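## Task

Move the green bin, and no other bin, to the bench edge closest to the arms. Then set the hook lying flat on the bench next to that bin, with its handle sticking out past that same edge. Every other object must finish on the surface it is resting on now. Anything that stays in place only because a robot is holding it does not count. At the end, open the grippers and move the arms away.

## Robot and tools

Robots and cameras. There are three identical i2rt Big YAM arms named arm1, arm2 and arm3. Each has six revolute joints, a two-finger gripper and a wrist camera (arm1_cam_wrist, arm2_cam_wrist, arm3_cam_wrist). With joints 1 and 6 at 0 and the hand level and pointing forward, the wrist camera sits on top of the hand looking toward the fingertips. Two fixed cameras, room_a and room_b, view the room. The hand can reach roughly 1.0 m out from the joint 1 axis. Joints move at different speeds, so the path between two postures can sweep wide.

Frame. All poses share one scene frame with its origin on the floor and +z pointing up. The hand point is halfway between the fingertips; the hand's z axis runs along the fingers and its y axis is the direction the fingers open and close. Foot poses of the arms are not reported.

execute_actions. Argument actions is a list holding one action or nothing (empty list returns only state and images). The action is an object keyed by arm name; each arm gets a joints object with absolute joint targets, not offsets. Keys and ranges: joint1_rad -2.879 to 2.879 (base yaw, positive counter-clockwise seen from above, 0 = direction the foot faces); joint2_rad 0 to 3.141 (shoulder, 0 = upper arm pointing back roughly level, increasing lifts it up and then forward); joint3_rad 0 to 3.019 (elbow, 0 = folded, increasing opens); joint4_rad -1.692 to 1.57 (hand pitch, positive tips fingers up); joint5_rad -1.57 to 1.57 (hand sideways swing, positive to the arm's right); joint6_rad -2.094 to 2.094 (hand roll, positive clockwise viewed from behind the hand). gripper_m is the fingertip gap in metres, 0 to 0.093. Joints are in radians. Done tolerances: ±0.045, ±0.14, ±0.09, ±0.055, ±0.03, ±0.035 rad, gripper ±0.003 m. You may list any subset of arms and joints; all start together and may finish at different times. A joint or arm left out may keep driving toward its earlier target. An unknown key or out-of-range number makes the whole call rejected with no motion. One action lasts at most 15 s. Optional cameras: list of camera names, or "all"/null/omitted for all, [] for none; the pictures line gives image order.

wait(seconds 0 to 10) lets the scene run with no new command and returns state and images. zoom_image(camera, region [x0, y0, x1, y1] in pixels, top-left origin, at most 504 by 504) enlarges part of that camera's most recent full image. read_manual(section "licences") only returns licence text. finished_scene(scene) takes the current scene's number and ends it irreversibly, after which the next task is given; the goal must already hold steadily. A reply without any tool call ends everything.

Result lines. joint_status tells how each commanded joint ended: within tolerance, "off_target" (stopped short and may still push), "contact_stop" or "time_out" (target dropped, holds where it stopped), "not_followed" (a safety check blocked the arm's joint targets, shown with a "joint command not followed" line and usually a cause; the gripper part still runs, and blocked targets may be retried on later actions), or "limit_stop_at_motor_heat". After time_out a joint may keep a target close to its stop point and keep pushing; on_its_own lists such uncommanded behaviour, where "held at" is the held target, not the actual position. To relieve a push, command the joint's reported position. Targets very near the current position may not move the joint. Joint torques are raw drive output in arm-joint order, with offset, scale and noise, so treat them cautiously. MOTOR HOT appears at 85 °C; at 100 °C an OVER-TEMPERATURE FAULT drops the arm until it cools. If a call reports a stop, later motion calls in the same reply are skipped.

Calibration. Each camera has a pinhole+radial model, 504x504 images, intrinsics K, distortion D and T_world_to_cam (metres) mapping scene coordinates into the camera frame. Fixed cameras may be off by up to about 2.3 degrees and 9 mm; wrist camera poses come from reported joints and can be less accurate. Results list cameras whose numbers changed.

Cautions. Arms do not stop on contact and keep pressing, which heats motors (heat also builds while you think, as the arm holds its last command). Never let two arms press together; the collision check ignores fingers, gripper housings and wrist cameras and can react late. Do not knock, drop or slam objects, and never let anything leave the work area or fall to the floor. Loose objects may occasionally be nudged by outside pushes, so check before finishing. Release the hook and bin and retract the arms before ending.

Each tool is called after "Request:" by a JSON object that holds its "api" and its "payload".

## Session

Request:
{"api": "execute_actions", "payload": {"actions": []}}

Scene clock: 0.00 s.
Joint torques (N m, as the arm reports them, + toward a larger angle): no reading
arm1.joint_positions: joint1_rad=-0.076 joint2_rad=+0.409 joint3_rad=+1.550 joint4_rad=-1.554 joint5_rad=-0.157 joint6_rad=+0.566 gripper_m=+0.094
arm1.joint_status: not commanded
arm1.hand: x=-0.9821 y=+0.0817 z=+1.2974 quat_wxyz=(-0.235, +0.400, -0.736, -0.493) (m; scene frame)
arm2.joint_positions: joint1_rad=-0.458 joint2_rad=+0.613 joint3_rad=+1.319 joint4_rad=-1.200 joint5_rad=-0.123 joint6_rad=-0.129 gripper_m=+0.094
arm2.joint_status: not commanded
arm2.hand: x=+0.1316 y=+0.2187 z=+1.2808 quat_wxyz=(-0.448, +0.475, -0.712, -0.260) (m; scene frame)
arm3.joint_positions: joint1_rad=+0.385 joint2_rad=+0.547 joint3_rad=+1.665 joint4_rad=-1.375 joint5_rad=-0.144 joint6_rad=+0.664 gripper_m=+0.094
arm3.joint_status: not commanded
arm3.hand: x=+0.8720 y=+0.1094 z=+1.3889 quat_wxyz=(-0.058, +0.551, -0.562, -0.615) (m; scene frame)
pictures: arm1_cam_wrist, arm2_cam_wrist, arm3_cam_wrist, room_a, room_b
Images, in order (width x height): arm1_cam_wrist 504x504, arm2_cam_wrist 504x504, arm3_cam_wrist 504x504, room_a 504x504, room_b 504x504.

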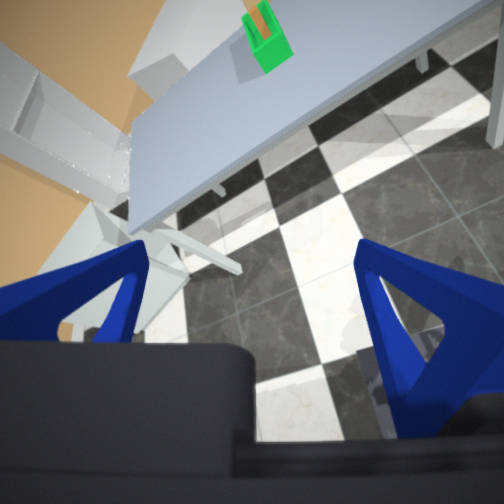

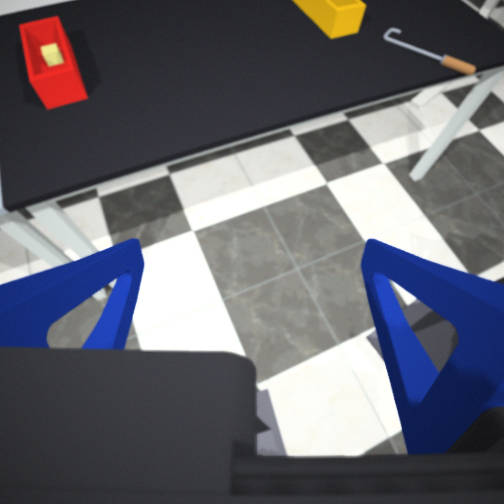

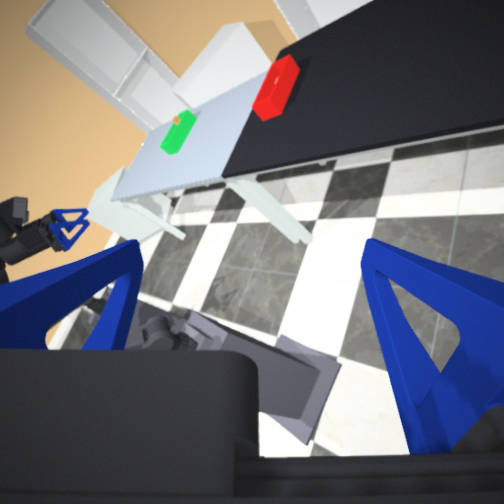

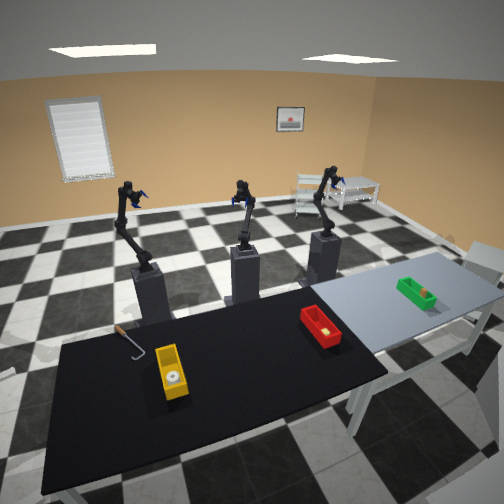

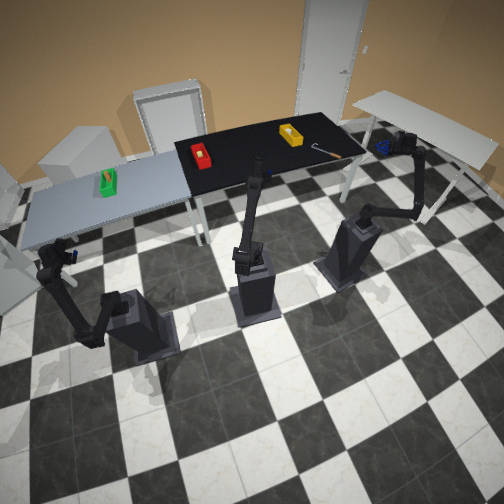

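Request:
{"api": "zoom_image", "payload": {"camera": "room_a", "region": [80, 300, 220, 410]}}

Request:
{"api": "zoom_image", "payload": {"camera": "room_a", "region": [360, 250, 500, 340]}}

Request:
{"api": "zoom_image", "payload": {"camera": "room_b", "region": [260, 100, 380, 190]}}

Request:
{"api": "zoom_image", "payload": {"camera": "room_b", "region": [20, 140, 220, 260]}}

Request:
{"api": "zoom_image", "payload": {"camera": "arm2_cam_wrist", "region": [364, 0, 504, 110]}}

Region (80, 300, 220, 410) of room_a's 504x504 image, scaled by 3.600, with more detail than that image has; it fills the top 396 rows of this view, and the rest is white.

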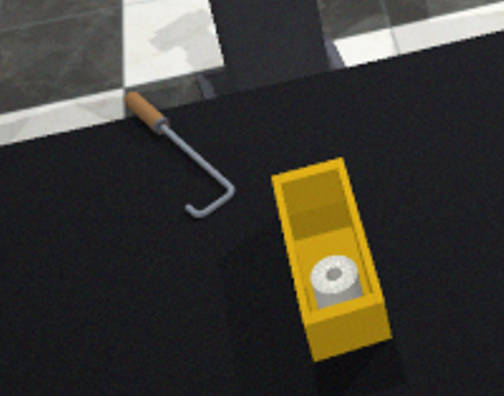

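Region (360, 250, 500, 340) of room_a's 504x504 image, scaled by 3.600, with more detail than that image has; it fills the top 324 rows of this view, and the rest is white.

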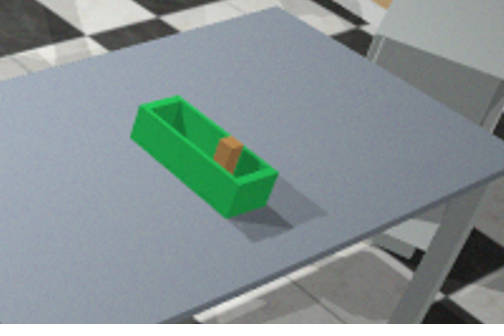

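Region (260, 100, 380, 190) of room_b's 504x504 image, scaled by 4.200, with more detail than that image has; it fills the top 378 rows of this view, and the rest is white.

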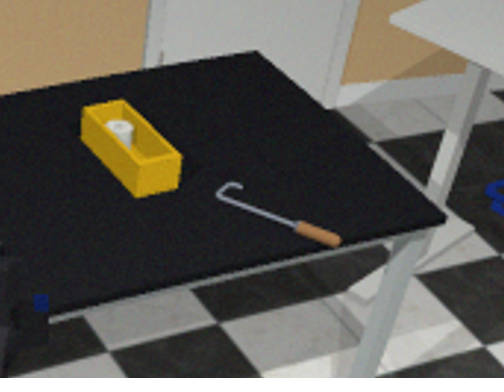

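Region (20, 140, 220, 260) of room_b's 504x504 image, scaled by 2.520, with more detail than that image has; it fills the top 302 rows of this view, and the rest is white.

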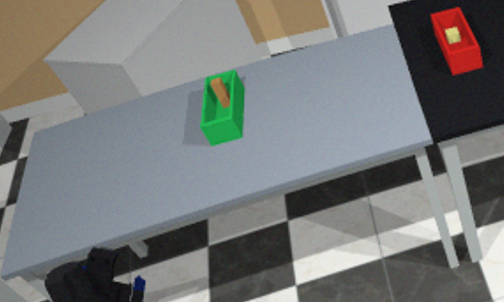

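Region (364, 0, 504, 110) of arm2_cam_wrist's 504x504 image, scaled by 3.600, with more detail than that image has; it fills the top 396 rows of this view, and the rest is white.

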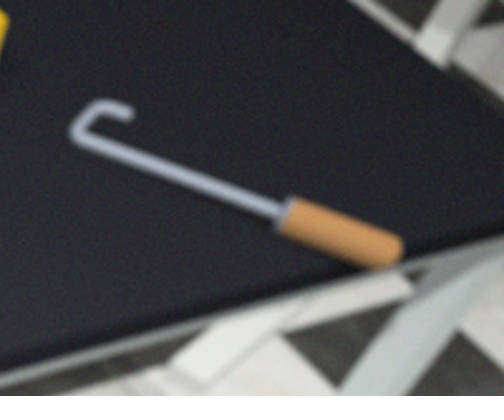

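Request:
{"api": "execute_actions", "payload": {"actions": [{"arm3":{"joints":{"joint1_rad":-0.445,"joint2_rad":1.9,"joint3_rad":2.623,"joint4_rad":-1.40,"joint5_rad":0,"joint6_rad":-0.83,"gripper_m":0.07}},"arm2":{"joints":{"joint1_rad":-1.43,"joint2_rad":0.6,"joint3_rad":1.1,"joint4_rad":-0.893,"joint5_rad":0,"joint6_rad":0}},"arm1":{"joints":{"joint1_rad":-1.529,"joint5_rad":0,"joint6_rad":0}}}], "cameras": []}}

Request:
{"api": "execute_actions", "payload": {"actions": [{"arm3":{"joints":{"joint2_rad":2.43}}}], "cameras": ["arm3_cam_wrist","room_b","room_a"]}}

Scene clock: 47.10 s.
Joint torques (N m, as the arm reports them, + toward a larger angle): arm1=[ 0.54  7.06  6.7   2.26  0.11 -0.1 ] | arm2=[ 0.41 -1.78  8.96  2.2   0.13  0.13] | arm3=[  1.1  -20.21  14.     1.66   0.07   0.04]
arm1.joint_positions: joint1_rad=-1.523 joint2_rad=+0.409 joint3_rad=+1.550 joint4_rad=-1.554 joint5_rad=-0.002 joint6_rad=+0.007 gripper_m=+0.094
arm1.joint_status: all done
arm1.hand: x=-0.8798 y=-0.0041 z=+1.2978 quat_wxyz=(-0.550, +0.003, -0.835, -0.002) (m; scene frame)
arm2.joint_positions: joint1_rad=-1.427 joint2_rad=+0.605 joint3_rad=+1.103 joint4_rad=-0.910 joint5_rad=+0.000 joint6_rad=-0.009 gripper_m=+0.094
arm2.joint_status: all done
arm2.hand: x=+0.3140 y=-0.0042 z=+1.2292 quat_wxyz=(-0.548, +0.004, -0.836, -0.001) (m; scene frame)
arm3.joint_positions: joint1_rad=-0.450 joint2_rad=+1.930 joint3_rad=+2.571 joint4_rad=-1.399 joint5_rad=-0.001 joint6_rad=-0.820 gripper_m=+0.070
arm3.joint_status: all done
arm3.hand: x=+1.1711 y=+0.6766 z=+1.2460 quat_wxyz=(-0.388, +0.792, -0.462, -0.094) (m; scene frame)
pictures: none
No camera images: the call's "cameras" was empty. Leave "cameras" out to get every camera's image.

Scene clock: 48.80 s.
Joint torques (N m, as the arm reports them, + toward a larger angle): arm1=[ 0.56  7.1   6.71  2.26  0.11 -0.1 ] | arm2=[ 0.08 -2.11  8.95  2.16  0.13  0.13] | arm3=[  1.4  -28.15  14.52   0.81   0.     0.03]
arm1.joint_positions: joint1_rad=-1.523 joint2_rad=+0.409 joint3_rad=+1.550 joint4_rad=-1.554 joint5_rad=-0.002 joint6_rad=+0.007 gripper_m=+0.094
arm1.joint_status: not commanded
arm1.hand: x=-0.8798 y=-0.0041 z=+1.2978 quat_wxyz=(-0.550, +0.003, -0.835, -0.002) (m; scene frame)
arm2.joint_positions: joint1_rad=-1.427 joint2_rad=+0.605 joint3_rad=+1.103 joint4_rad=-0.910 joint5_rad=+0.000 joint6_rad=-0.009 gripper_m=+0.094
arm2.joint_status: not commanded
arm2.hand: x=+0.3140 y=-0.0042 z=+1.2292 quat_wxyz=(-0.548, +0.004, -0.836, -0.001) (m; scene frame)
arm3.joint_positions: joint1_rad=-0.450 joint2_rad=+2.465 joint3_rad=+2.577 joint4_rad=-1.399 joint5_rad=-0.001 joint6_rad=-0.821 gripper_m=+0.070
arm3.joint_status: all done
arm3.hand: x=+1.1990 y=+0.7808 z=+0.8480 quat_wxyz=(-0.141, +0.855, -0.497, -0.038) (m; scene frame)
pictures: arm3_cam_wrist, room_a, room_b
camera_calibration (this result's frames):
arm3_cam_wrist: T_world_to_cam=[[0.860226, 0.46901, 0.200104, -1.57061], [0.363305, -0.839093, 0.404885, -0.116837], [0.357801, -0.275594, -0.892203, 0.663105], [0, 0, 0, 1]] pos_world=[1.15627, 0.821344, 0.953215]
Images, in order (width x height): arm3_cam_wrist 504x504, room_a 504x504, room_b 504x504.

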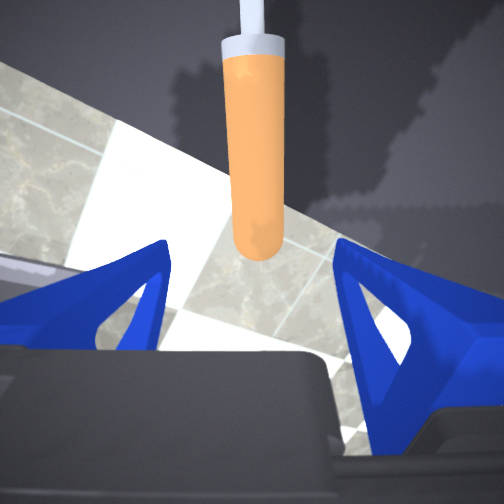

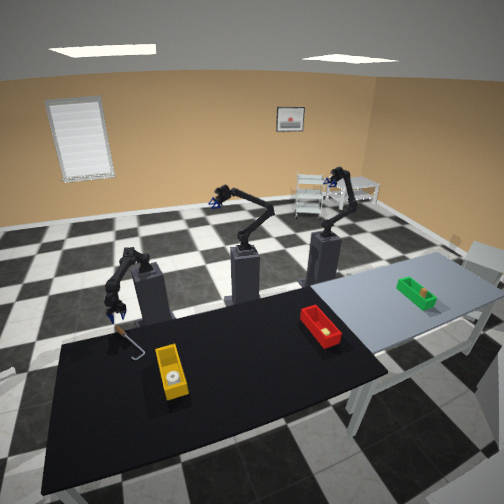

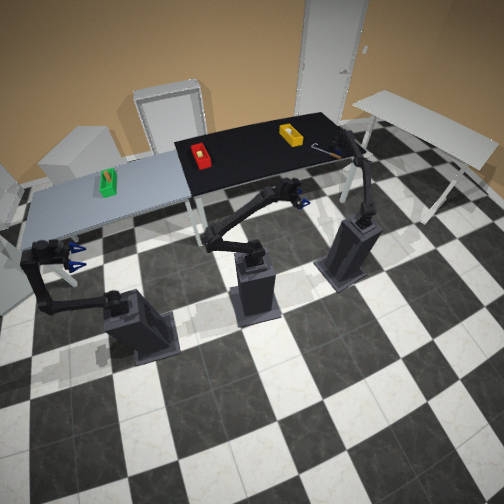

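Request:
{"api": "execute_actions", "payload": {"actions": [{"arm3":{"joints":{"joint1_rad":-0.452,"joint2_rad":2.49,"joint3_rad":2.656,"joint4_rad":-1.273,"joint6_rad":-0.86,"gripper_m":0.08}}}], "cameras": ["arm3_cam_wrist"]}}

Scene clock: 56.37 s.
Joint torques (N m, as the arm reports them, + toward a larger angle): arm1=[ 0.57  7.09  6.7   2.24  0.11 -0.1 ] | arm2=[ 0.46 -1.88  8.97  2.16  0.13  0.13] | arm3=[  0.29 -22.96  15.94   1.95  -0.02   0.05]
arm1.joint_positions: joint1_rad=-1.523 joint2_rad=+0.409 joint3_rad=+1.550 joint4_rad=-1.554 joint5_rad=-0.002 joint6_rad=+0.007 gripper_m=+0.094
arm1.joint_status: not commanded
arm1.hand: x=-0.8798 y=-0.0041 z=+1.2978 quat_wxyz=(-0.550, +0.003, -0.835, -0.002) (m; scene frame)
arm2.joint_positions: joint1_rad=-1.427 joint2_rad=+0.605 joint3_rad=+1.103 joint4_rad=-0.910 joint5_rad=+0.000 joint6_rad=-0.009 gripper_m=+0.094
arm2.joint_status: not commanded
arm2.hand: x=+0.3140 y=-0.0042 z=+1.2292 quat_wxyz=(-0.548, +0.004, -0.836, -0.001) (m; scene frame)
arm3.joint_positions: joint1_rad=-0.450 joint2_rad=+2.466 joint3_rad=+2.594 joint4_rad=-1.289 joint5_rad=-0.001 joint6_rad=-0.851 gripper_m=+0.080
arm3.joint_status: all done
arm3.hand: x=+1.2077 y=+0.8080 z=+0.8650 quat_wxyz=(-0.202, +0.852, -0.480, -0.049) (m; scene frame)
pictures: arm3_cam_wrist
camera_calibration (this result's frames):
arm3_cam_wrist: T_world_to_cam=[[0.836231, 0.461877, 0.295615, -1.64208], [0.368398, -0.872471, 0.321055, -0.010791], [0.406204, -0.159572, -0.899742, 0.537022], [0, 0, 0, 1]] pos_world=[1.159, 0.83472, 0.97207]
Images, in order (width x height): arm3_cam_wrist 504x504.

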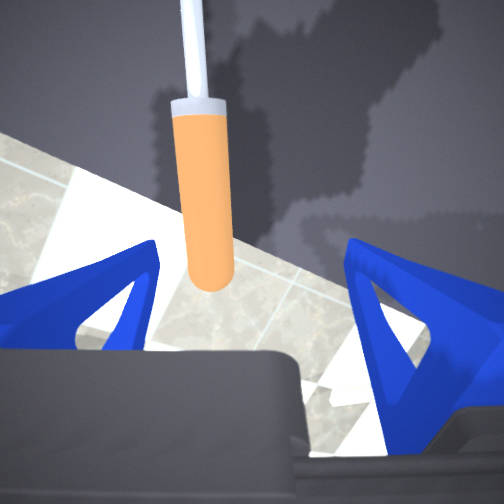

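Request:
{"api": "execute_actions", "payload": {"actions": [{"arm3":{"joints":{"joint2_rad":2.525}}}], "cameras": ["arm3_cam_wrist"]}}

Scene clock: 60.33 s.
Joint torques (N m, as the arm reports them, + toward a larger angle): arm1=[ 0.55  7.07  6.71  2.26  0.11 -0.1 ] | arm2=[ 0.28 -2.13  8.97  2.14  0.12  0.13] | arm3=[  0.32 -24.83  15.43   1.77   0.03   0.04]
arm1.joint_positions: joint1_rad=-1.523 joint2_rad=+0.409 joint3_rad=+1.550 joint4_rad=-1.554 joint5_rad=-0.002 joint6_rad=+0.007 gripper_m=+0.094
arm1.joint_status: not commanded
arm1.hand: x=-0.8798 y=-0.0041 z=+1.2978 quat_wxyz=(-0.550, +0.003, -0.835, -0.002) (m; scene frame)
arm2.joint_positions: joint1_rad=-1.427 joint2_rad=+0.605 joint3_rad=+1.103 joint4_rad=-0.910 joint5_rad=+0.000 joint6_rad=-0.009 gripper_m=+0.094
arm2.joint_status: not commanded
arm2.hand: x=+0.3140 y=-0.0042 z=+1.2292 quat_wxyz=(-0.548, +0.004, -0.836, -0.001) (m; scene frame)
arm3.joint_positions: joint1_rad=-0.450 joint2_rad=+2.513 joint3_rad=+2.599 joint4_rad=-1.288 joint5_rad=-0.001 joint6_rad=-0.851 gripper_m=+0.080
arm3.joint_status: all done
arm3.hand: x=+1.2076 y=+0.8090 z=+0.8288 quat_wxyz=(-0.182, +0.856, -0.481, -0.045) (m; scene frame)
pictures: arm3_cam_wrist
camera_calibration (this result's frames):
arm3_cam_wrist: T_world_to_cam=[[0.839263, 0.473635, 0.267034, -1.62128], [0.373178, -0.858947, 0.35064, -0.0394171], [0.395443, -0.194628, -0.897633, 0.544227], [0, 0, 0, 1]] pos_world=[1.16018, 0.839959, 0.935273]
Images, in order (width x height): arm3_cam_wrist 504x504.

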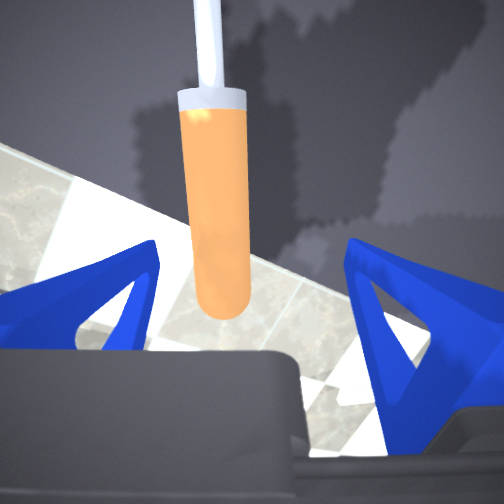

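Request:
{"api": "execute_actions", "payload": {"actions": [{"arm3":{"joints":{"joint2_rad":2.58}}}], "cameras": ["arm3_cam_wrist","room_a"]}}

Scene clock: 64.47 s.
Joint torques (N m, as the arm reports them, + toward a larger angle): arm1=[ 0.59  7.13  6.69  2.25  0.11 -0.1 ] | arm2=[ 0.31 -1.97  9.01  2.16  0.12  0.13] | arm3=[  0.39 -26.14  15.09   1.82   0.03   0.03]
arm1.joint_positions: joint1_rad=-1.523 joint2_rad=+0.409 joint3_rad=+1.550 joint4_rad=-1.554 joint5_rad=-0.002 joint6_rad=+0.007 gripper_m=+0.094
arm1.joint_status: not commanded
arm1.hand: x=-0.8798 y=-0.0041 z=+1.2978 quat_wxyz=(-0.550, +0.003, -0.835, -0.002) (m; scene frame)
arm2.joint_positions: joint1_rad=-1.427 joint2_rad=+0.605 joint3_rad=+1.103 joint4_rad=-0.910 joint5_rad=+0.000 joint6_rad=-0.009 gripper_m=+0.094
arm2.joint_status: not commanded
arm2.hand: x=+0.3140 y=-0.0042 z=+1.2292 quat_wxyz=(-0.548, +0.004, -0.836, -0.001) (m; scene frame)
arm3.joint_positions: joint1_rad=-0.450 joint2_rad=+2.572 joint3_rad=+2.602 joint4_rad=-1.288 joint5_rad=-0.001 joint6_rad=-0.851 gripper_m=+0.080
arm3.joint_status: all done
arm3.hand: x=+1.2065 y=+0.8073 z=+0.7825 quat_wxyz=(-0.156, +0.860, -0.484, -0.039) (m; scene frame)
pictures: arm3_cam_wrist, room_a
camera_calibration (this result's frames):
arm3_cam_wrist: T_world_to_cam=[[0.843043, 0.487224, 0.227796, -1.59204], [0.379803, -0.839175, 0.389275, -0.0784425], [0.380825, -0.241658, -0.89251, 0.554383], [0, 0, 0, 1]] pos_world=[1.16083, 0.843823, 0.887989]
Images, in order (width x height): arm3_cam_wrist 504x504, room_a 504x504.

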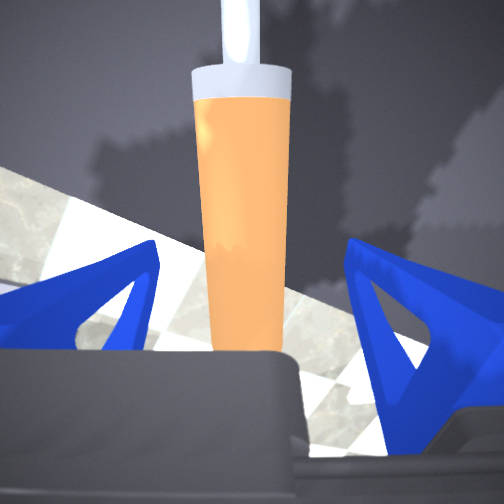

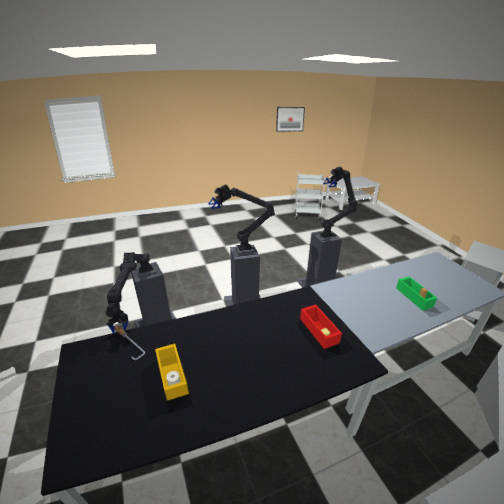

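Request:
{"api": "execute_actions", "payload": {"actions": [{"arm3":{"joints":{"joint2_rad":2.615}}}], "cameras": ["arm3_cam_wrist"]}}

Scene clock: 68.13 s.
Joint torques (N m, as the arm reports them, + toward a larger angle): arm1=[ 0.57  7.09  6.7   2.25  0.11 -0.1 ] | arm2=[ 0.29 -2.12  9.06  2.21  0.13  0.14] | arm3=[  0.19 -23.92  14.95   1.43  -0.04   0.07]
arm1.joint_positions: joint1_rad=-1.523 joint2_rad=+0.409 joint3_rad=+1.550 joint4_rad=-1.554 joint5_rad=-0.002 joint6_rad=+0.007 gripper_m=+0.094
arm1.joint_status: not commanded
arm1.hand: x=-0.8798 y=-0.0041 z=+1.2978 quat_wxyz=(-0.550, +0.003, -0.835, -0.002) (m; scene frame)
arm2.joint_positions: joint1_rad=-1.427 joint2_rad=+0.605 joint3_rad=+1.103 joint4_rad=-0.910 joint5_rad=+0.000 joint6_rad=-0.009 gripper_m=+0.094
arm2.joint_status: not commanded
arm2.hand: x=+0.3140 y=-0.0042 z=+1.2292 quat_wxyz=(-0.548, +0.004, -0.836, -0.001) (m; scene frame)
arm3.joint_positions: joint1_rad=-0.450 joint2_rad=+2.589 joint3_rad=+2.604 joint4_rad=-1.285 joint5_rad=+0.000 joint6_rad=-0.853 gripper_m=+0.080
arm3.joint_status: all done
arm3.hand: x=+1.2065 y=+0.8069 z=+0.7691 quat_wxyz=(-0.149, +0.862, -0.483, -0.037) (m; scene frame)
pictures: arm3_cam_wrist
camera_calibration (this result's frames):
arm3_cam_wrist: T_world_to_cam=[[0.84279, 0.491546, 0.21929, -1.58538], [0.381896, -0.833199, 0.399918, -0.0891291], [0.37929, -0.253301, -0.889931, 0.551583], [0, 0, 0, 1]] pos_world=[1.16097, 0.844742, 0.874173]
Images, in order (width x height): arm3_cam_wrist 504x504.

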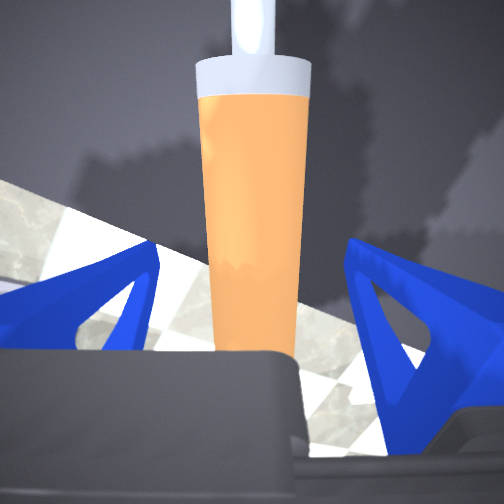

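Request:
{"api": "execute_actions", "payload": {"actions": [{"arm3":{"joints":{"gripper_m":0.0}}}], "cameras": []}}

Request:
{"api": "execute_actions", "payload": {"actions": [{"arm3":{"joints":{"joint2_rad":2.0}}}], "cameras": ["arm3_cam_wrist"]}}

Request:
{"api": "execute_actions", "payload": {"actions": [{"arm3":{"joints":{"joint2_rad":1.25,"joint3_rad":1.45,"joint4_rad":-1.51,"joint6_rad":0}}}], "cameras": []}}

Request:
{"api": "execute_actions", "payload": {"actions": [{"arm3":{"joints":{"joint1_rad":1.423}}}]}}

Scene clock: 75.83 s.
Joint torques (N m, as the arm reports them, + toward a larger angle): arm1=[ 0.62  7.12  6.7   2.25  0.11 -0.1 ] | arm2=[ 0.37 -1.96  9.    2.18  0.13  0.14] | arm3=[  0.77 -22.83  14.72   3.17  -0.25   0.28]
arm1.joint_positions: joint1_rad=-1.523 joint2_rad=+0.409 joint3_rad=+1.550 joint4_rad=-1.554 joint5_rad=-0.002 joint6_rad=+0.007 gripper_m=+0.094
arm1.joint_status: not commanded
arm1.hand: x=-0.8798 y=-0.0041 z=+1.2978 quat_wxyz=(-0.550, +0.003, -0.835, -0.002) (m; scene frame)
arm2.joint_positions: joint1_rad=-1.427 joint2_rad=+0.605 joint3_rad=+1.103 joint4_rad=-0.910 joint5_rad=+0.000 joint6_rad=-0.009 gripper_m=+0.094
arm2.joint_status: not commanded
arm2.hand: x=+0.3140 y=-0.0042 z=+1.2292 quat_wxyz=(-0.548, +0.004, -0.836, -0.001) (m; scene frame)
arm3.joint_positions: joint1_rad=-0.456 joint2_rad=+2.584 joint3_rad=+2.607 joint4_rad=-1.317 joint5_rad=+0.007 joint6_rad=-0.880 gripper_m=+0.029
arm3.joint_status: gripper_m off_target (ended at +0.029, target +0.000)
arm3.hand: x=+1.2102 y=+0.7989 z=+0.7723 quat_wxyz=(-0.139, +0.868, -0.475, -0.029) (m; scene frame)
pictures: none
No camera images: the call's "cameras" was empty. Leave "cameras" out to get every camera's image.

Scene clock: 78.67 s.
Joint torques (N m, as the arm reports them, + toward a larger angle): arm1=[ 0.57  7.09  6.71  2.26  0.11 -0.1 ] | arm2=[ 0.35 -1.99  8.96  2.17  0.12  0.13] | arm3=[  0.82 -23.55  13.16   3.03  -0.05   0.05]
arm1.joint_positions: joint1_rad=-1.523 joint2_rad=+0.409 joint3_rad=+1.550 joint4_rad=-1.554 joint5_rad=-0.002 joint6_rad=+0.007 gripper_m=+0.094
arm1.joint_status: not commanded
arm1.hand: x=-0.8798 y=-0.0041 z=+1.2978 quat_wxyz=(-0.550, +0.003, -0.835, -0.002) (m; scene frame)
arm2.joint_positions: joint1_rad=-1.427 joint2_rad=+0.605 joint3_rad=+1.103 joint4_rad=-0.910 joint5_rad=+0.000 joint6_rad=-0.009 gripper_m=+0.094
arm2.joint_status: not commanded
arm2.hand: x=+0.3140 y=-0.0042 z=+1.2292 quat_wxyz=(-0.548, +0.004, -0.836, -0.001) (m; scene frame)
arm3.joint_positions: joint1_rad=-0.458 joint2_rad=+2.048 joint3_rad=+2.617 joint4_rad=-1.298 joint5_rad=+0.000 joint6_rad=-0.856 gripper_m=+0.029
arm3.joint_status: all done
arm3.hand: x=+1.1938 y=+0.7305 z=+1.2035 quat_wxyz=(-0.403, +0.793, -0.449, -0.088) (m; scene frame)
pictures: arm3_cam_wrist
camera_calibration (this result's frames):
arm3_cam_wrist: T_world_to_cam=[[0.781444, 0.277031, 0.559106, -1.81142], [0.339108, -0.940715, -0.00784603, 0.298752], [0.523785, 0.195729, -0.829059, 0.349849], [0, 0, 0, 1]] pos_world=[1.13097, 0.714386, 1.30517]
Images, in order (width x height): arm3_cam_wrist 504x504.

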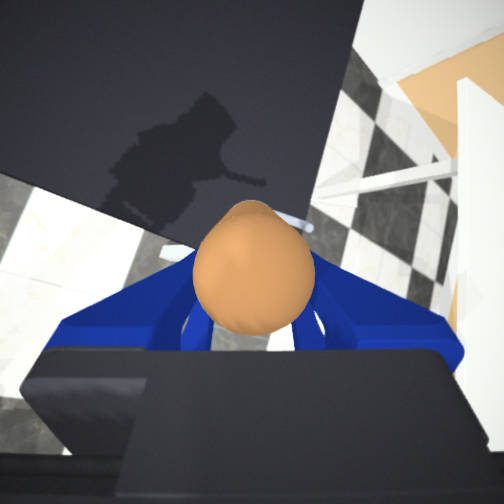

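Scene clock: 80.50 s.
Joint torques (N m, as the arm reports them, + toward a larger angle): arm1=[ 0.56  7.07  6.69  2.24  0.11 -0.1 ] | arm2=[ 0.36 -2.01  9.    2.16  0.11  0.13] | arm3=[  1.45 -12.25  13.84   1.17   0.06   0.17]
arm1.joint_positions: joint1_rad=-1.523 joint2_rad=+0.409 joint3_rad=+1.550 joint4_rad=-1.554 joint5_rad=-0.002 joint6_rad=+0.007 gripper_m=+0.094
arm1.joint_status: not commanded
arm1.hand: x=-0.8798 y=-0.0041 z=+1.2978 quat_wxyz=(-0.550, +0.003, -0.835, -0.002) (m; scene frame)
arm2.joint_positions: joint1_rad=-1.427 joint2_rad=+0.605 joint3_rad=+1.103 joint4_rad=-0.910 joint5_rad=+0.000 joint6_rad=-0.009 gripper_m=+0.094
arm2.joint_status: not commanded
arm2.hand: x=+0.3140 y=-0.0042 z=+1.2292 quat_wxyz=(-0.548, +0.004, -0.836, -0.001) (m; scene frame)
arm3.joint_positions: joint1_rad=-0.458 joint2_rad=+1.287 joint3_rad=+1.408 joint4_rad=-1.519 joint5_rad=-0.001 joint6_rad=-0.009 gripper_m=+0.029
arm3.joint_status: all done
arm3.hand: x=+1.0827 y=+0.3905 z=+1.0404 quat_wxyz=(-0.070, +0.590, -0.802, -0.058) (m; scene frame)
pictures: none
No camera images: the call's "cameras" was empty. Leave "cameras" out to get every camera's image.

Scene clock: 82.47 s.
Joint torques (N m, as the arm reports them, + toward a larger angle): arm1=[ 0.59  7.09  6.7   2.25  0.11 -0.1 ] | arm2=[ 0.37 -2.06  9.    2.18  0.14  0.13] | arm3=[ -0.68 -12.17  13.69   0.81   0.13   0.15]
arm1.joint_positions: joint1_rad=-1.523 joint2_rad=+0.409 joint3_rad=+1.550 joint4_rad=-1.554 joint5_rad=-0.002 joint6_rad=+0.007 gripper_m=+0.094
arm1.joint_status: not commanded
arm1.hand: x=-0.8798 y=-0.0041 z=+1.2978 quat_wxyz=(-0.550, +0.003, -0.835, -0.002) (m; scene frame)
arm2.joint_positions: joint1_rad=-1.427 joint2_rad=+0.605 joint3_rad=+1.103 joint4_rad=-0.910 joint5_rad=+0.000 joint6_rad=-0.009 gripper_m=+0.094
arm2.joint_status: not commanded
arm2.hand: x=+0.3140 y=-0.0042 z=+1.2292 quat_wxyz=(-0.548, +0.004, -0.836, -0.001) (m; scene frame)
arm3.joint_positions: joint1_rad=+1.429 joint2_rad=+1.287 joint3_rad=+1.408 joint4_rad=-1.512 joint5_rad=-0.004 joint6_rad=-0.007 gripper_m=+0.029
arm3.joint_status: all done
arm3.hand: x=+0.5555 y=+0.0050 z=+1.0407 quat_wxyz=(-0.004, +0.996, +0.007, -0.094) (m; scene frame)
pictures: arm1_cam_wrist, arm2_cam_wrist, arm3_cam_wrist, room_a, room_b
camera_calibration (this result's frames):
arm1_cam_wrist: T_world_to_cam=[[0.0122057, -0.999856, -0.0118289, 0.0259453], [-0.849197, -0.00411929, -0.528061, -0.0539454], [0.527936, 0.0164904, -0.849124, 1.6943], [0, 0, 0, 1]] pos_world=[-0.940608, -0.00222042, 1.41049]
arm2_cam_wrist: T_world_to_cam=[[0.00581026, -0.999921, -0.0111784, 0.00752712], [-0.865399, 0.000573168, -0.501083, 0.889305], [0.50105, 0.0125852, -0.865327, 1.0254], [0, 0, 0, 1]] pos_world=[0.255784, -0.00588807, 1.33301]
arm3_cam_wrist: T_world_to_cam=[[-0.0162305, 0.999849, 0.00627426, -0.00579974], [0.901061, 0.0119064, 0.433529, -0.944912], [0.433389, 0.0126899, -0.901118, 0.817374], [0, 0, 0, 1]] pos_world=[0.497089, 0.00667698, 1.14623]
Images, in order (width x height): arm1_cam_wrist 504x504, arm2_cam_wrist 504x504, arm3_cam_wrist 504x504, room_a 504x504, room_b 504x504.

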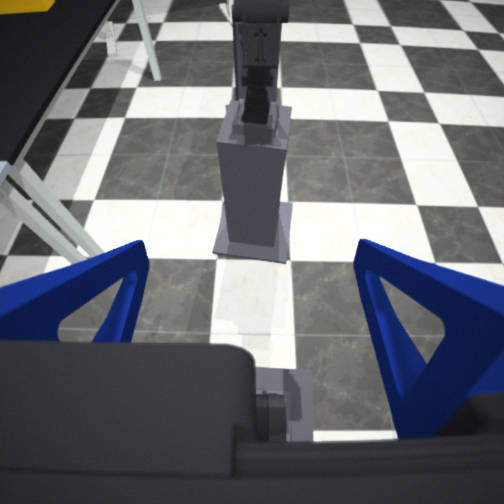

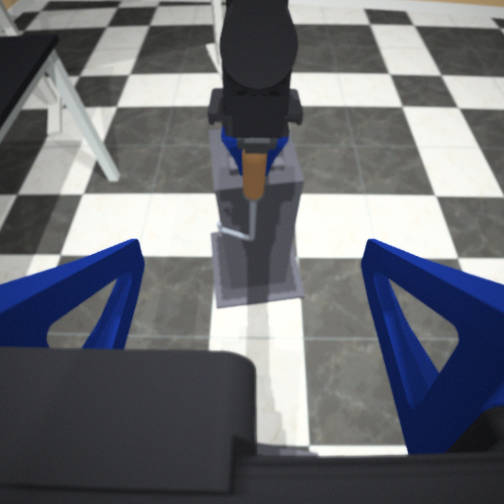

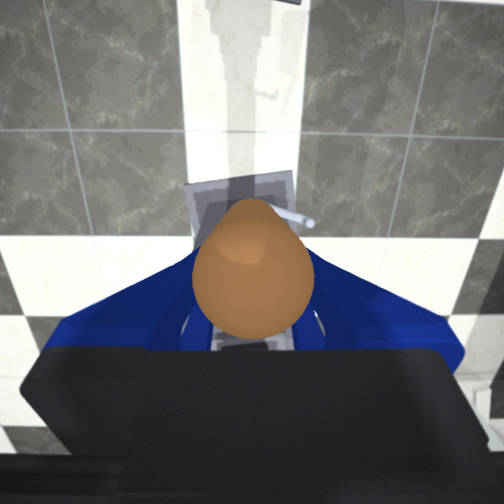

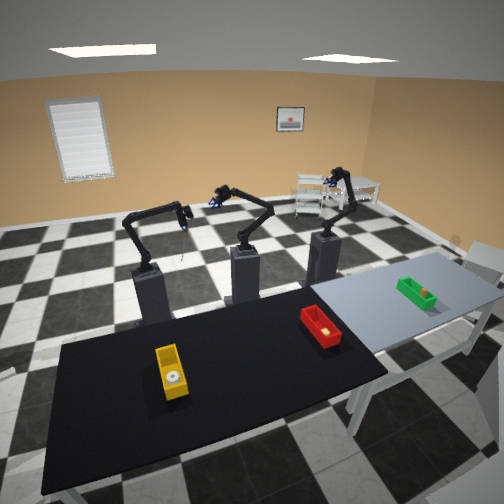

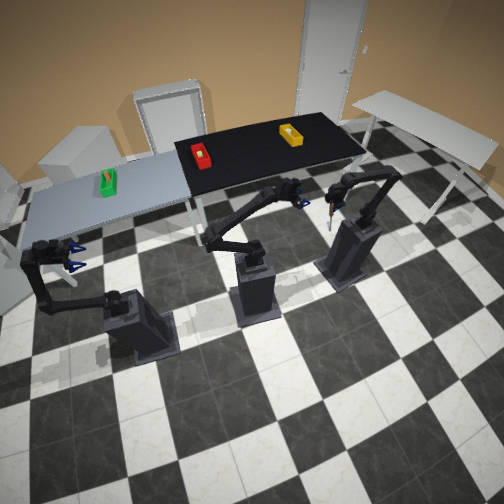

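Request:
{"api": "execute_actions", "payload": {"actions": [{"arm2":{"joints":{"joint3_rad":0.24,"joint4_rad":1.24}}}], "cameras": []}}

Request:
{"api": "execute_actions", "payload": {"actions": [{"arm2":{"joints":{"joint2_rad":1.45,"joint1_rad":-1.415}}}], "cameras": ["arm2_cam_wrist","room_a"]}}

Scene clock: 97.00 s.
Joint torques (N m, as the arm reports them, + toward a larger angle): arm1=[ 0.58  7.05  6.7   2.26  0.11 -0.1 ] | arm2=[ 0.22 -0.97  7.98  1.19  0.12  0.12] | arm3=[ -0.21 -11.85  13.85   1.     0.1    0.11]
arm1.joint_positions: joint1_rad=-1.523 joint2_rad=+0.409 joint3_rad=+1.550 joint4_rad=-1.554 joint5_rad=-0.002 joint6_rad=+0.007 gripper_m=+0.094
arm1.joint_status: not commanded
arm1.hand: x=-0.8798 y=-0.0041 z=+1.2978 quat_wxyz=(-0.550, +0.003, -0.835, -0.002) (m; scene frame)
arm2.joint_positions: joint1_rad=-1.427 joint2_rad=+0.600 joint3_rad=+0.252 joint4_rad=+1.226 joint5_rad=+0.000 joint6_rad=-0.009 gripper_m=+0.094
arm2.joint_status: all done
arm2.hand: x=+0.2683 y=-0.0042 z=+1.2030 quat_wxyz=(-0.941, -0.001, -0.339, +0.001) (m; scene frame)
arm3.joint_positions: joint1_rad=+1.429 joint2_rad=+1.287 joint3_rad=+1.408 joint4_rad=-1.512 joint5_rad=-0.004 joint6_rad=-0.007 gripper_m=+0.029
arm3.joint_status: not commanded
arm3.hand: x=+0.5555 y=+0.0050 z=+1.0407 quat_wxyz=(-0.004, +0.996, +0.007, -0.094) (m; scene frame)
pictures: none
No camera images: the call's "cameras" was empty. Leave "cameras" out to get every camera's image.

Scene clock: 98.40 s.
Joint torques (N m, as the arm reports them, + toward a larger angle): arm1=[ 0.58  7.07  6.7   2.26  0.11 -0.1 ] | arm2=[ 1.3  -7.97  4.12  1.85  0.12  0.11] | arm3=[ -0.4  -12.23  13.63   0.84   0.15   0.16]
arm1.joint_positions: joint1_rad=-1.523 joint2_rad=+0.409 joint3_rad=+1.550 joint4_rad=-1.554 joint5_rad=-0.002 joint6_rad=+0.007 gripper_m=+0.094
arm1.joint_status: not commanded
arm1.hand: x=-0.8798 y=-0.0041 z=+1.2978 quat_wxyz=(-0.550, +0.003, -0.835, -0.002) (m; scene frame)
arm2.joint_positions: joint1_rad=-1.422 joint2_rad=+1.438 joint3_rad=+0.252 joint4_rad=+1.233 joint5_rad=+0.000 joint6_rad=-0.009 gripper_m=+0.094
arm2.joint_status: all done
arm2.hand: x=+0.4330 y=+0.0005 z=+0.9159 quat_wxyz=(-0.724, +0.004, -0.690, -0.002) (m; scene frame)
arm3.joint_positions: joint1_rad=+1.429 joint2_rad=+1.287 joint3_rad=+1.408 joint4_rad=-1.512 joint5_rad=-0.004 joint6_rad=-0.007 gripper_m=+0.029
arm3.joint_status: not commanded
arm3.hand: x=+0.5555 y=+0.0050 z=+1.0407 quat_wxyz=(-0.004, +0.996, +0.007, -0.094) (m; scene frame)
pictures: arm2_cam_wrist, room_a
camera_calibration (this result's frames):
arm2_cam_wrist: T_world_to_cam=[[0.0131222, -0.999865, -0.00991333, 0.00376599], [-0.554199, 0.00097949, -0.832383, 1.00393], [0.832281, 0.0164167, -0.554111, 0.266096], [0, 0, 0, 1]] pos_world=[0.33486, -0.00158627, 0.983136]
Images, in order (width x height): arm2_cam_wrist 504x504, room_a 504x504.

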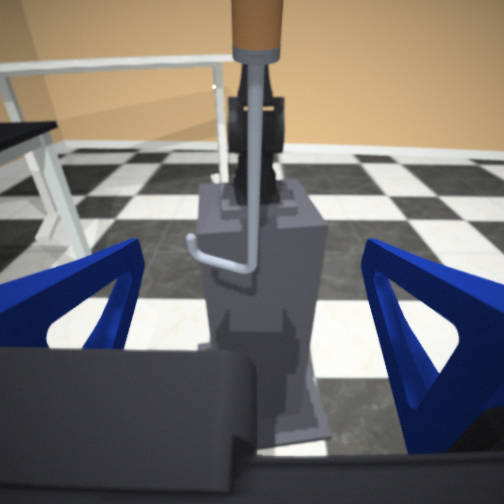

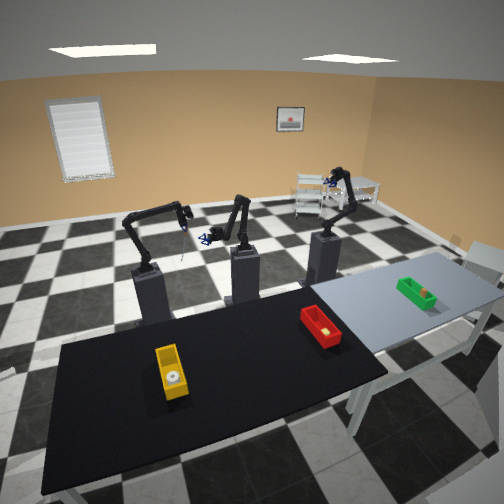

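Request:
{"api": "execute_actions", "payload": {"actions": [{"arm2":{"joints":{"joint2_rad":1.675,"joint3_rad":0.67,"joint4_rad":1.02}}}], "cameras": ["arm2_cam_wrist","room_a","room_b"]}}

Request:
{"api": "zoom_image", "payload": {"camera": "room_a", "region": [130, 180, 270, 290]}}

Scene clock: 103.70 s.
Joint torques (N m, as the arm reports them, + toward a larger angle): arm1=[ 0.57  7.07  6.7   2.25  0.11 -0.1 ] | arm2=[  1.4  -14.26   7.78   1.28   0.12   0.14] | arm3=[ -0.67 -12.14  13.96   0.95   0.16   0.12]
arm1.joint_positions: joint1_rad=-1.523 joint2_rad=+0.409 joint3_rad=+1.550 joint4_rad=-1.554 joint5_rad=-0.002 joint6_rad=+0.007 gripper_m=+0.094
arm1.joint_status: not commanded
arm1.hand: x=-0.8798 y=-0.0041 z=+1.2978 quat_wxyz=(-0.550, +0.003, -0.835, -0.002) (m; scene frame)
arm2.joint_positions: joint1_rad=-1.422 joint2_rad=+1.669 joint3_rad=+0.647 joint4_rad=+1.030 joint5_rad=+0.000 joint6_rad=-0.009 gripper_m=+0.094
arm2.joint_status: all done
arm2.hand: x=+0.5767 y=+0.0019 z=+0.9209 quat_wxyz=(-0.711, +0.004, -0.704, -0.002) (m; scene frame)
arm3.joint_positions: joint1_rad=+1.429 joint2_rad=+1.287 joint3_rad=+1.408 joint4_rad=-1.512 joint5_rad=-0.004 joint6_rad=-0.007 gripper_m=+0.029
arm3.joint_status: not commanded
arm3.hand: x=+0.5555 y=+0.0050 z=+1.0407 quat_wxyz=(-0.004, +0.996, +0.007, -0.094) (m; scene frame)
pictures: arm2_cam_wrist, room_a, room_b
camera_calibration (this result's frames):
arm2_cam_wrist: T_world_to_cam=[[0.0129824, -0.999865, -0.010051, 0.00346294], [-0.58554, 0.000546097, -0.810643, 1.0858], [0.81054, 0.0164094, -0.585454, 0.190655], [0, 0, 0, 1]] pos_world=[0.481199, -0.000259, 0.991848]
Images, in order (width x height): arm2_cam_wrist 504x504, room_a 504x504, room_b 504x504.

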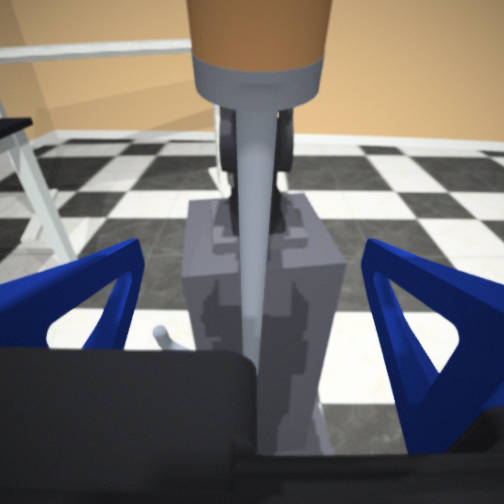

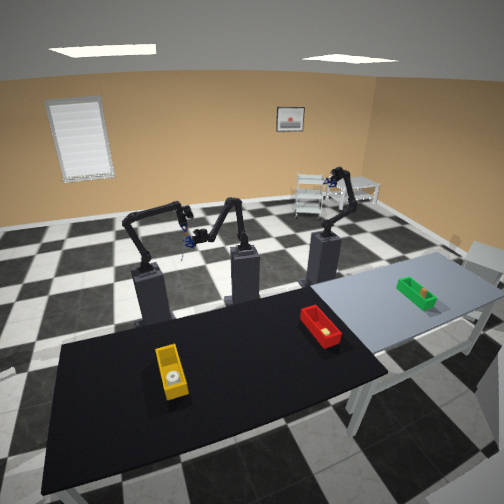

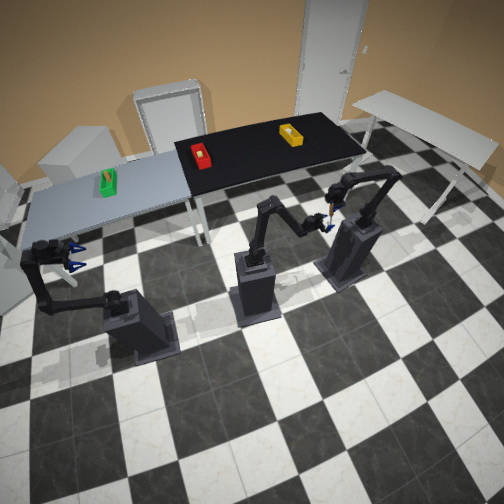

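Region (130, 180, 270, 290) of room_a's 504x504 image, scaled by 3.600, with more detail than that image has; it fills the top 396 rows of this view, and the rest is white.

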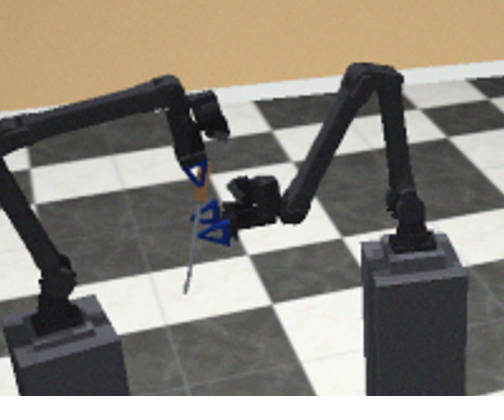

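Request:
{"api": "execute_actions", "payload": {"actions": [{"arm2":{"joints":{"joint2_rad":1.74,"joint3_rad":0.755,"joint4_rad":0.985}}}], "cameras": ["arm2_cam_wrist"]}}

Request:
{"api": "execute_actions", "payload": {"actions": [{"arm2":{"joints":{"gripper_m":0}}}], "cameras": ["arm2_cam_wrist"]}}

Scene clock: 108.23 s.
Joint torques (N m, as the arm reports them, + toward a larger angle): arm1=[ 0.55  7.09  6.71  2.25  0.11 -0.11] | arm2=[  1.62 -14.23   8.94   1.3    0.13   0.13] | arm3=[ -0.12 -12.15  13.82   0.72   0.13   0.18]
arm1.joint_positions: joint1_rad=-1.523 joint2_rad=+0.409 joint3_rad=+1.550 joint4_rad=-1.554 joint5_rad=-0.002 joint6_rad=+0.007 gripper_m=+0.094
arm1.joint_status: not commanded
arm1.hand: x=-0.8798 y=-0.0041 z=+1.2978 quat_wxyz=(-0.550, +0.003, -0.835, -0.002) (m; scene frame)
arm2.joint_positions: joint1_rad=-1.422 joint2_rad=+1.720 joint3_rad=+0.721 joint4_rad=+0.996 joint5_rad=+0.000 joint6_rad=-0.009 gripper_m=+0.094
arm2.joint_status: all done
arm2.hand: x=+0.6026 y=+0.0021 z=+0.9164 quat_wxyz=(-0.706, +0.005, -0.708, -0.002) (m; scene frame)
arm3.joint_positions: joint1_rad=+1.429 joint2_rad=+1.287 joint3_rad=+1.408 joint4_rad=-1.512 joint5_rad=-0.004 joint6_rad=-0.007 gripper_m=+0.029
arm3.joint_status: not commanded
arm3.hand: x=+0.5555 y=+0.0050 z=+1.0407 quat_wxyz=(-0.004, +0.996, +0.007, -0.094) (m; scene frame)
pictures: arm2_cam_wrist
camera_calibration (this result's frames):
arm2_cam_wrist: T_world_to_cam=[[0.0129366, -0.999865, -0.0100939, 0.00342149], [-0.595391, 0.000407507, -0.803436, 1.09674], [0.803332, 0.0164035, -0.595306, 0.180384], [0, 0, 0, 1]] pos_world=[0.508037, 0.0000151692, 0.988578]
Images, in order (width x height): arm2_cam_wrist 504x504.

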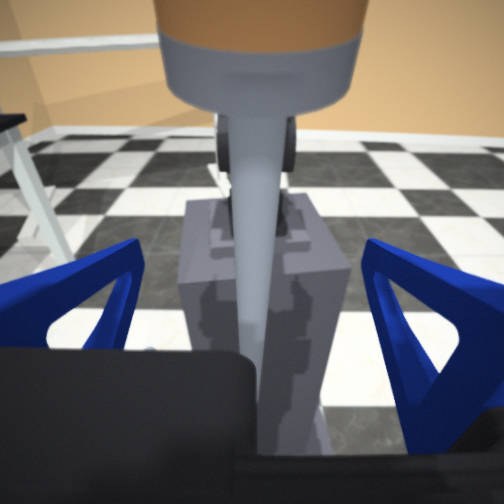

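Scene clock: 108.97 s.
Joint torques (N m, as the arm reports them, + toward a larger angle): arm1=[ 0.57  7.09  6.7   2.25  0.11 -0.1 ] | arm2=[  1.49 -14.12   8.96   1.2    0.12   0.05] | arm3=[ -0.58 -12.03  13.85   0.81   0.13   0.11]
arm1.joint_positions: joint1_rad=-1.523 joint2_rad=+0.409 joint3_rad=+1.550 joint4_rad=-1.554 joint5_rad=-0.002 joint6_rad=+0.007 gripper_m=+0.094
arm1.joint_status: not commanded
arm1.hand: x=-0.8798 y=-0.0041 z=+1.2978 quat_wxyz=(-0.550, +0.003, -0.835, -0.002) (m; scene frame)
arm2.joint_positions: joint1_rad=-1.422 joint2_rad=+1.720 joint3_rad=+0.721 joint4_rad=+0.996 joint5_rad=+0.000 joint6_rad=-0.002 gripper_m=+0.009
arm2.joint_status: gripper_m off_target (ended at +0.009, target +0.000)
arm2.hand: x=+0.6026 y=+0.0023 z=+0.9164 quat_wxyz=(-0.706, +0.002, -0.708, -0.005) (m; scene frame)
arm3.joint_positions: joint1_rad=+1.428 joint2_rad=+1.287 joint3_rad=+1.408 joint4_rad=-1.512 joint5_rad=-0.003 joint6_rad=-0.005 gripper_m=+0.029
arm3.joint_status: not commanded
arm3.hand: x=+0.5555 y=+0.0054 z=+1.0407 quat_wxyz=(-0.004, +0.996, +0.005, -0.094) (m; scene frame)
pictures: arm2_cam_wrist
camera_calibration (this result's frames):
arm2_cam_wrist: T_world_to_cam=[[0.012917, -0.99976, -0.017721, 0.0105854], [-0.595451, 0.00654655, -0.803365, 1.0967], [0.803288, 0.0209291, -0.595223, 0.180323], [0, 0, 0, 1]] pos_world=[0.508041, -0.000370725, 0.988568]
Images, in order (width x height): arm2_cam_wrist 504x504.

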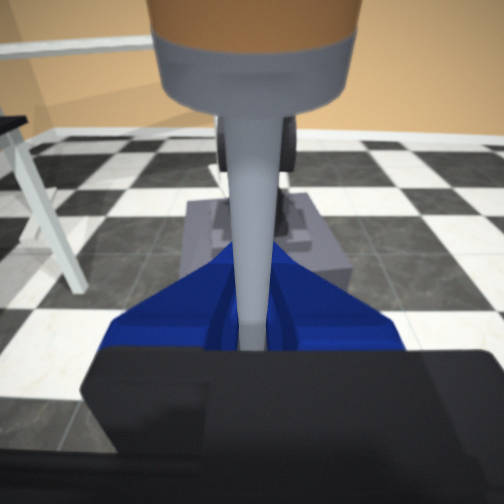

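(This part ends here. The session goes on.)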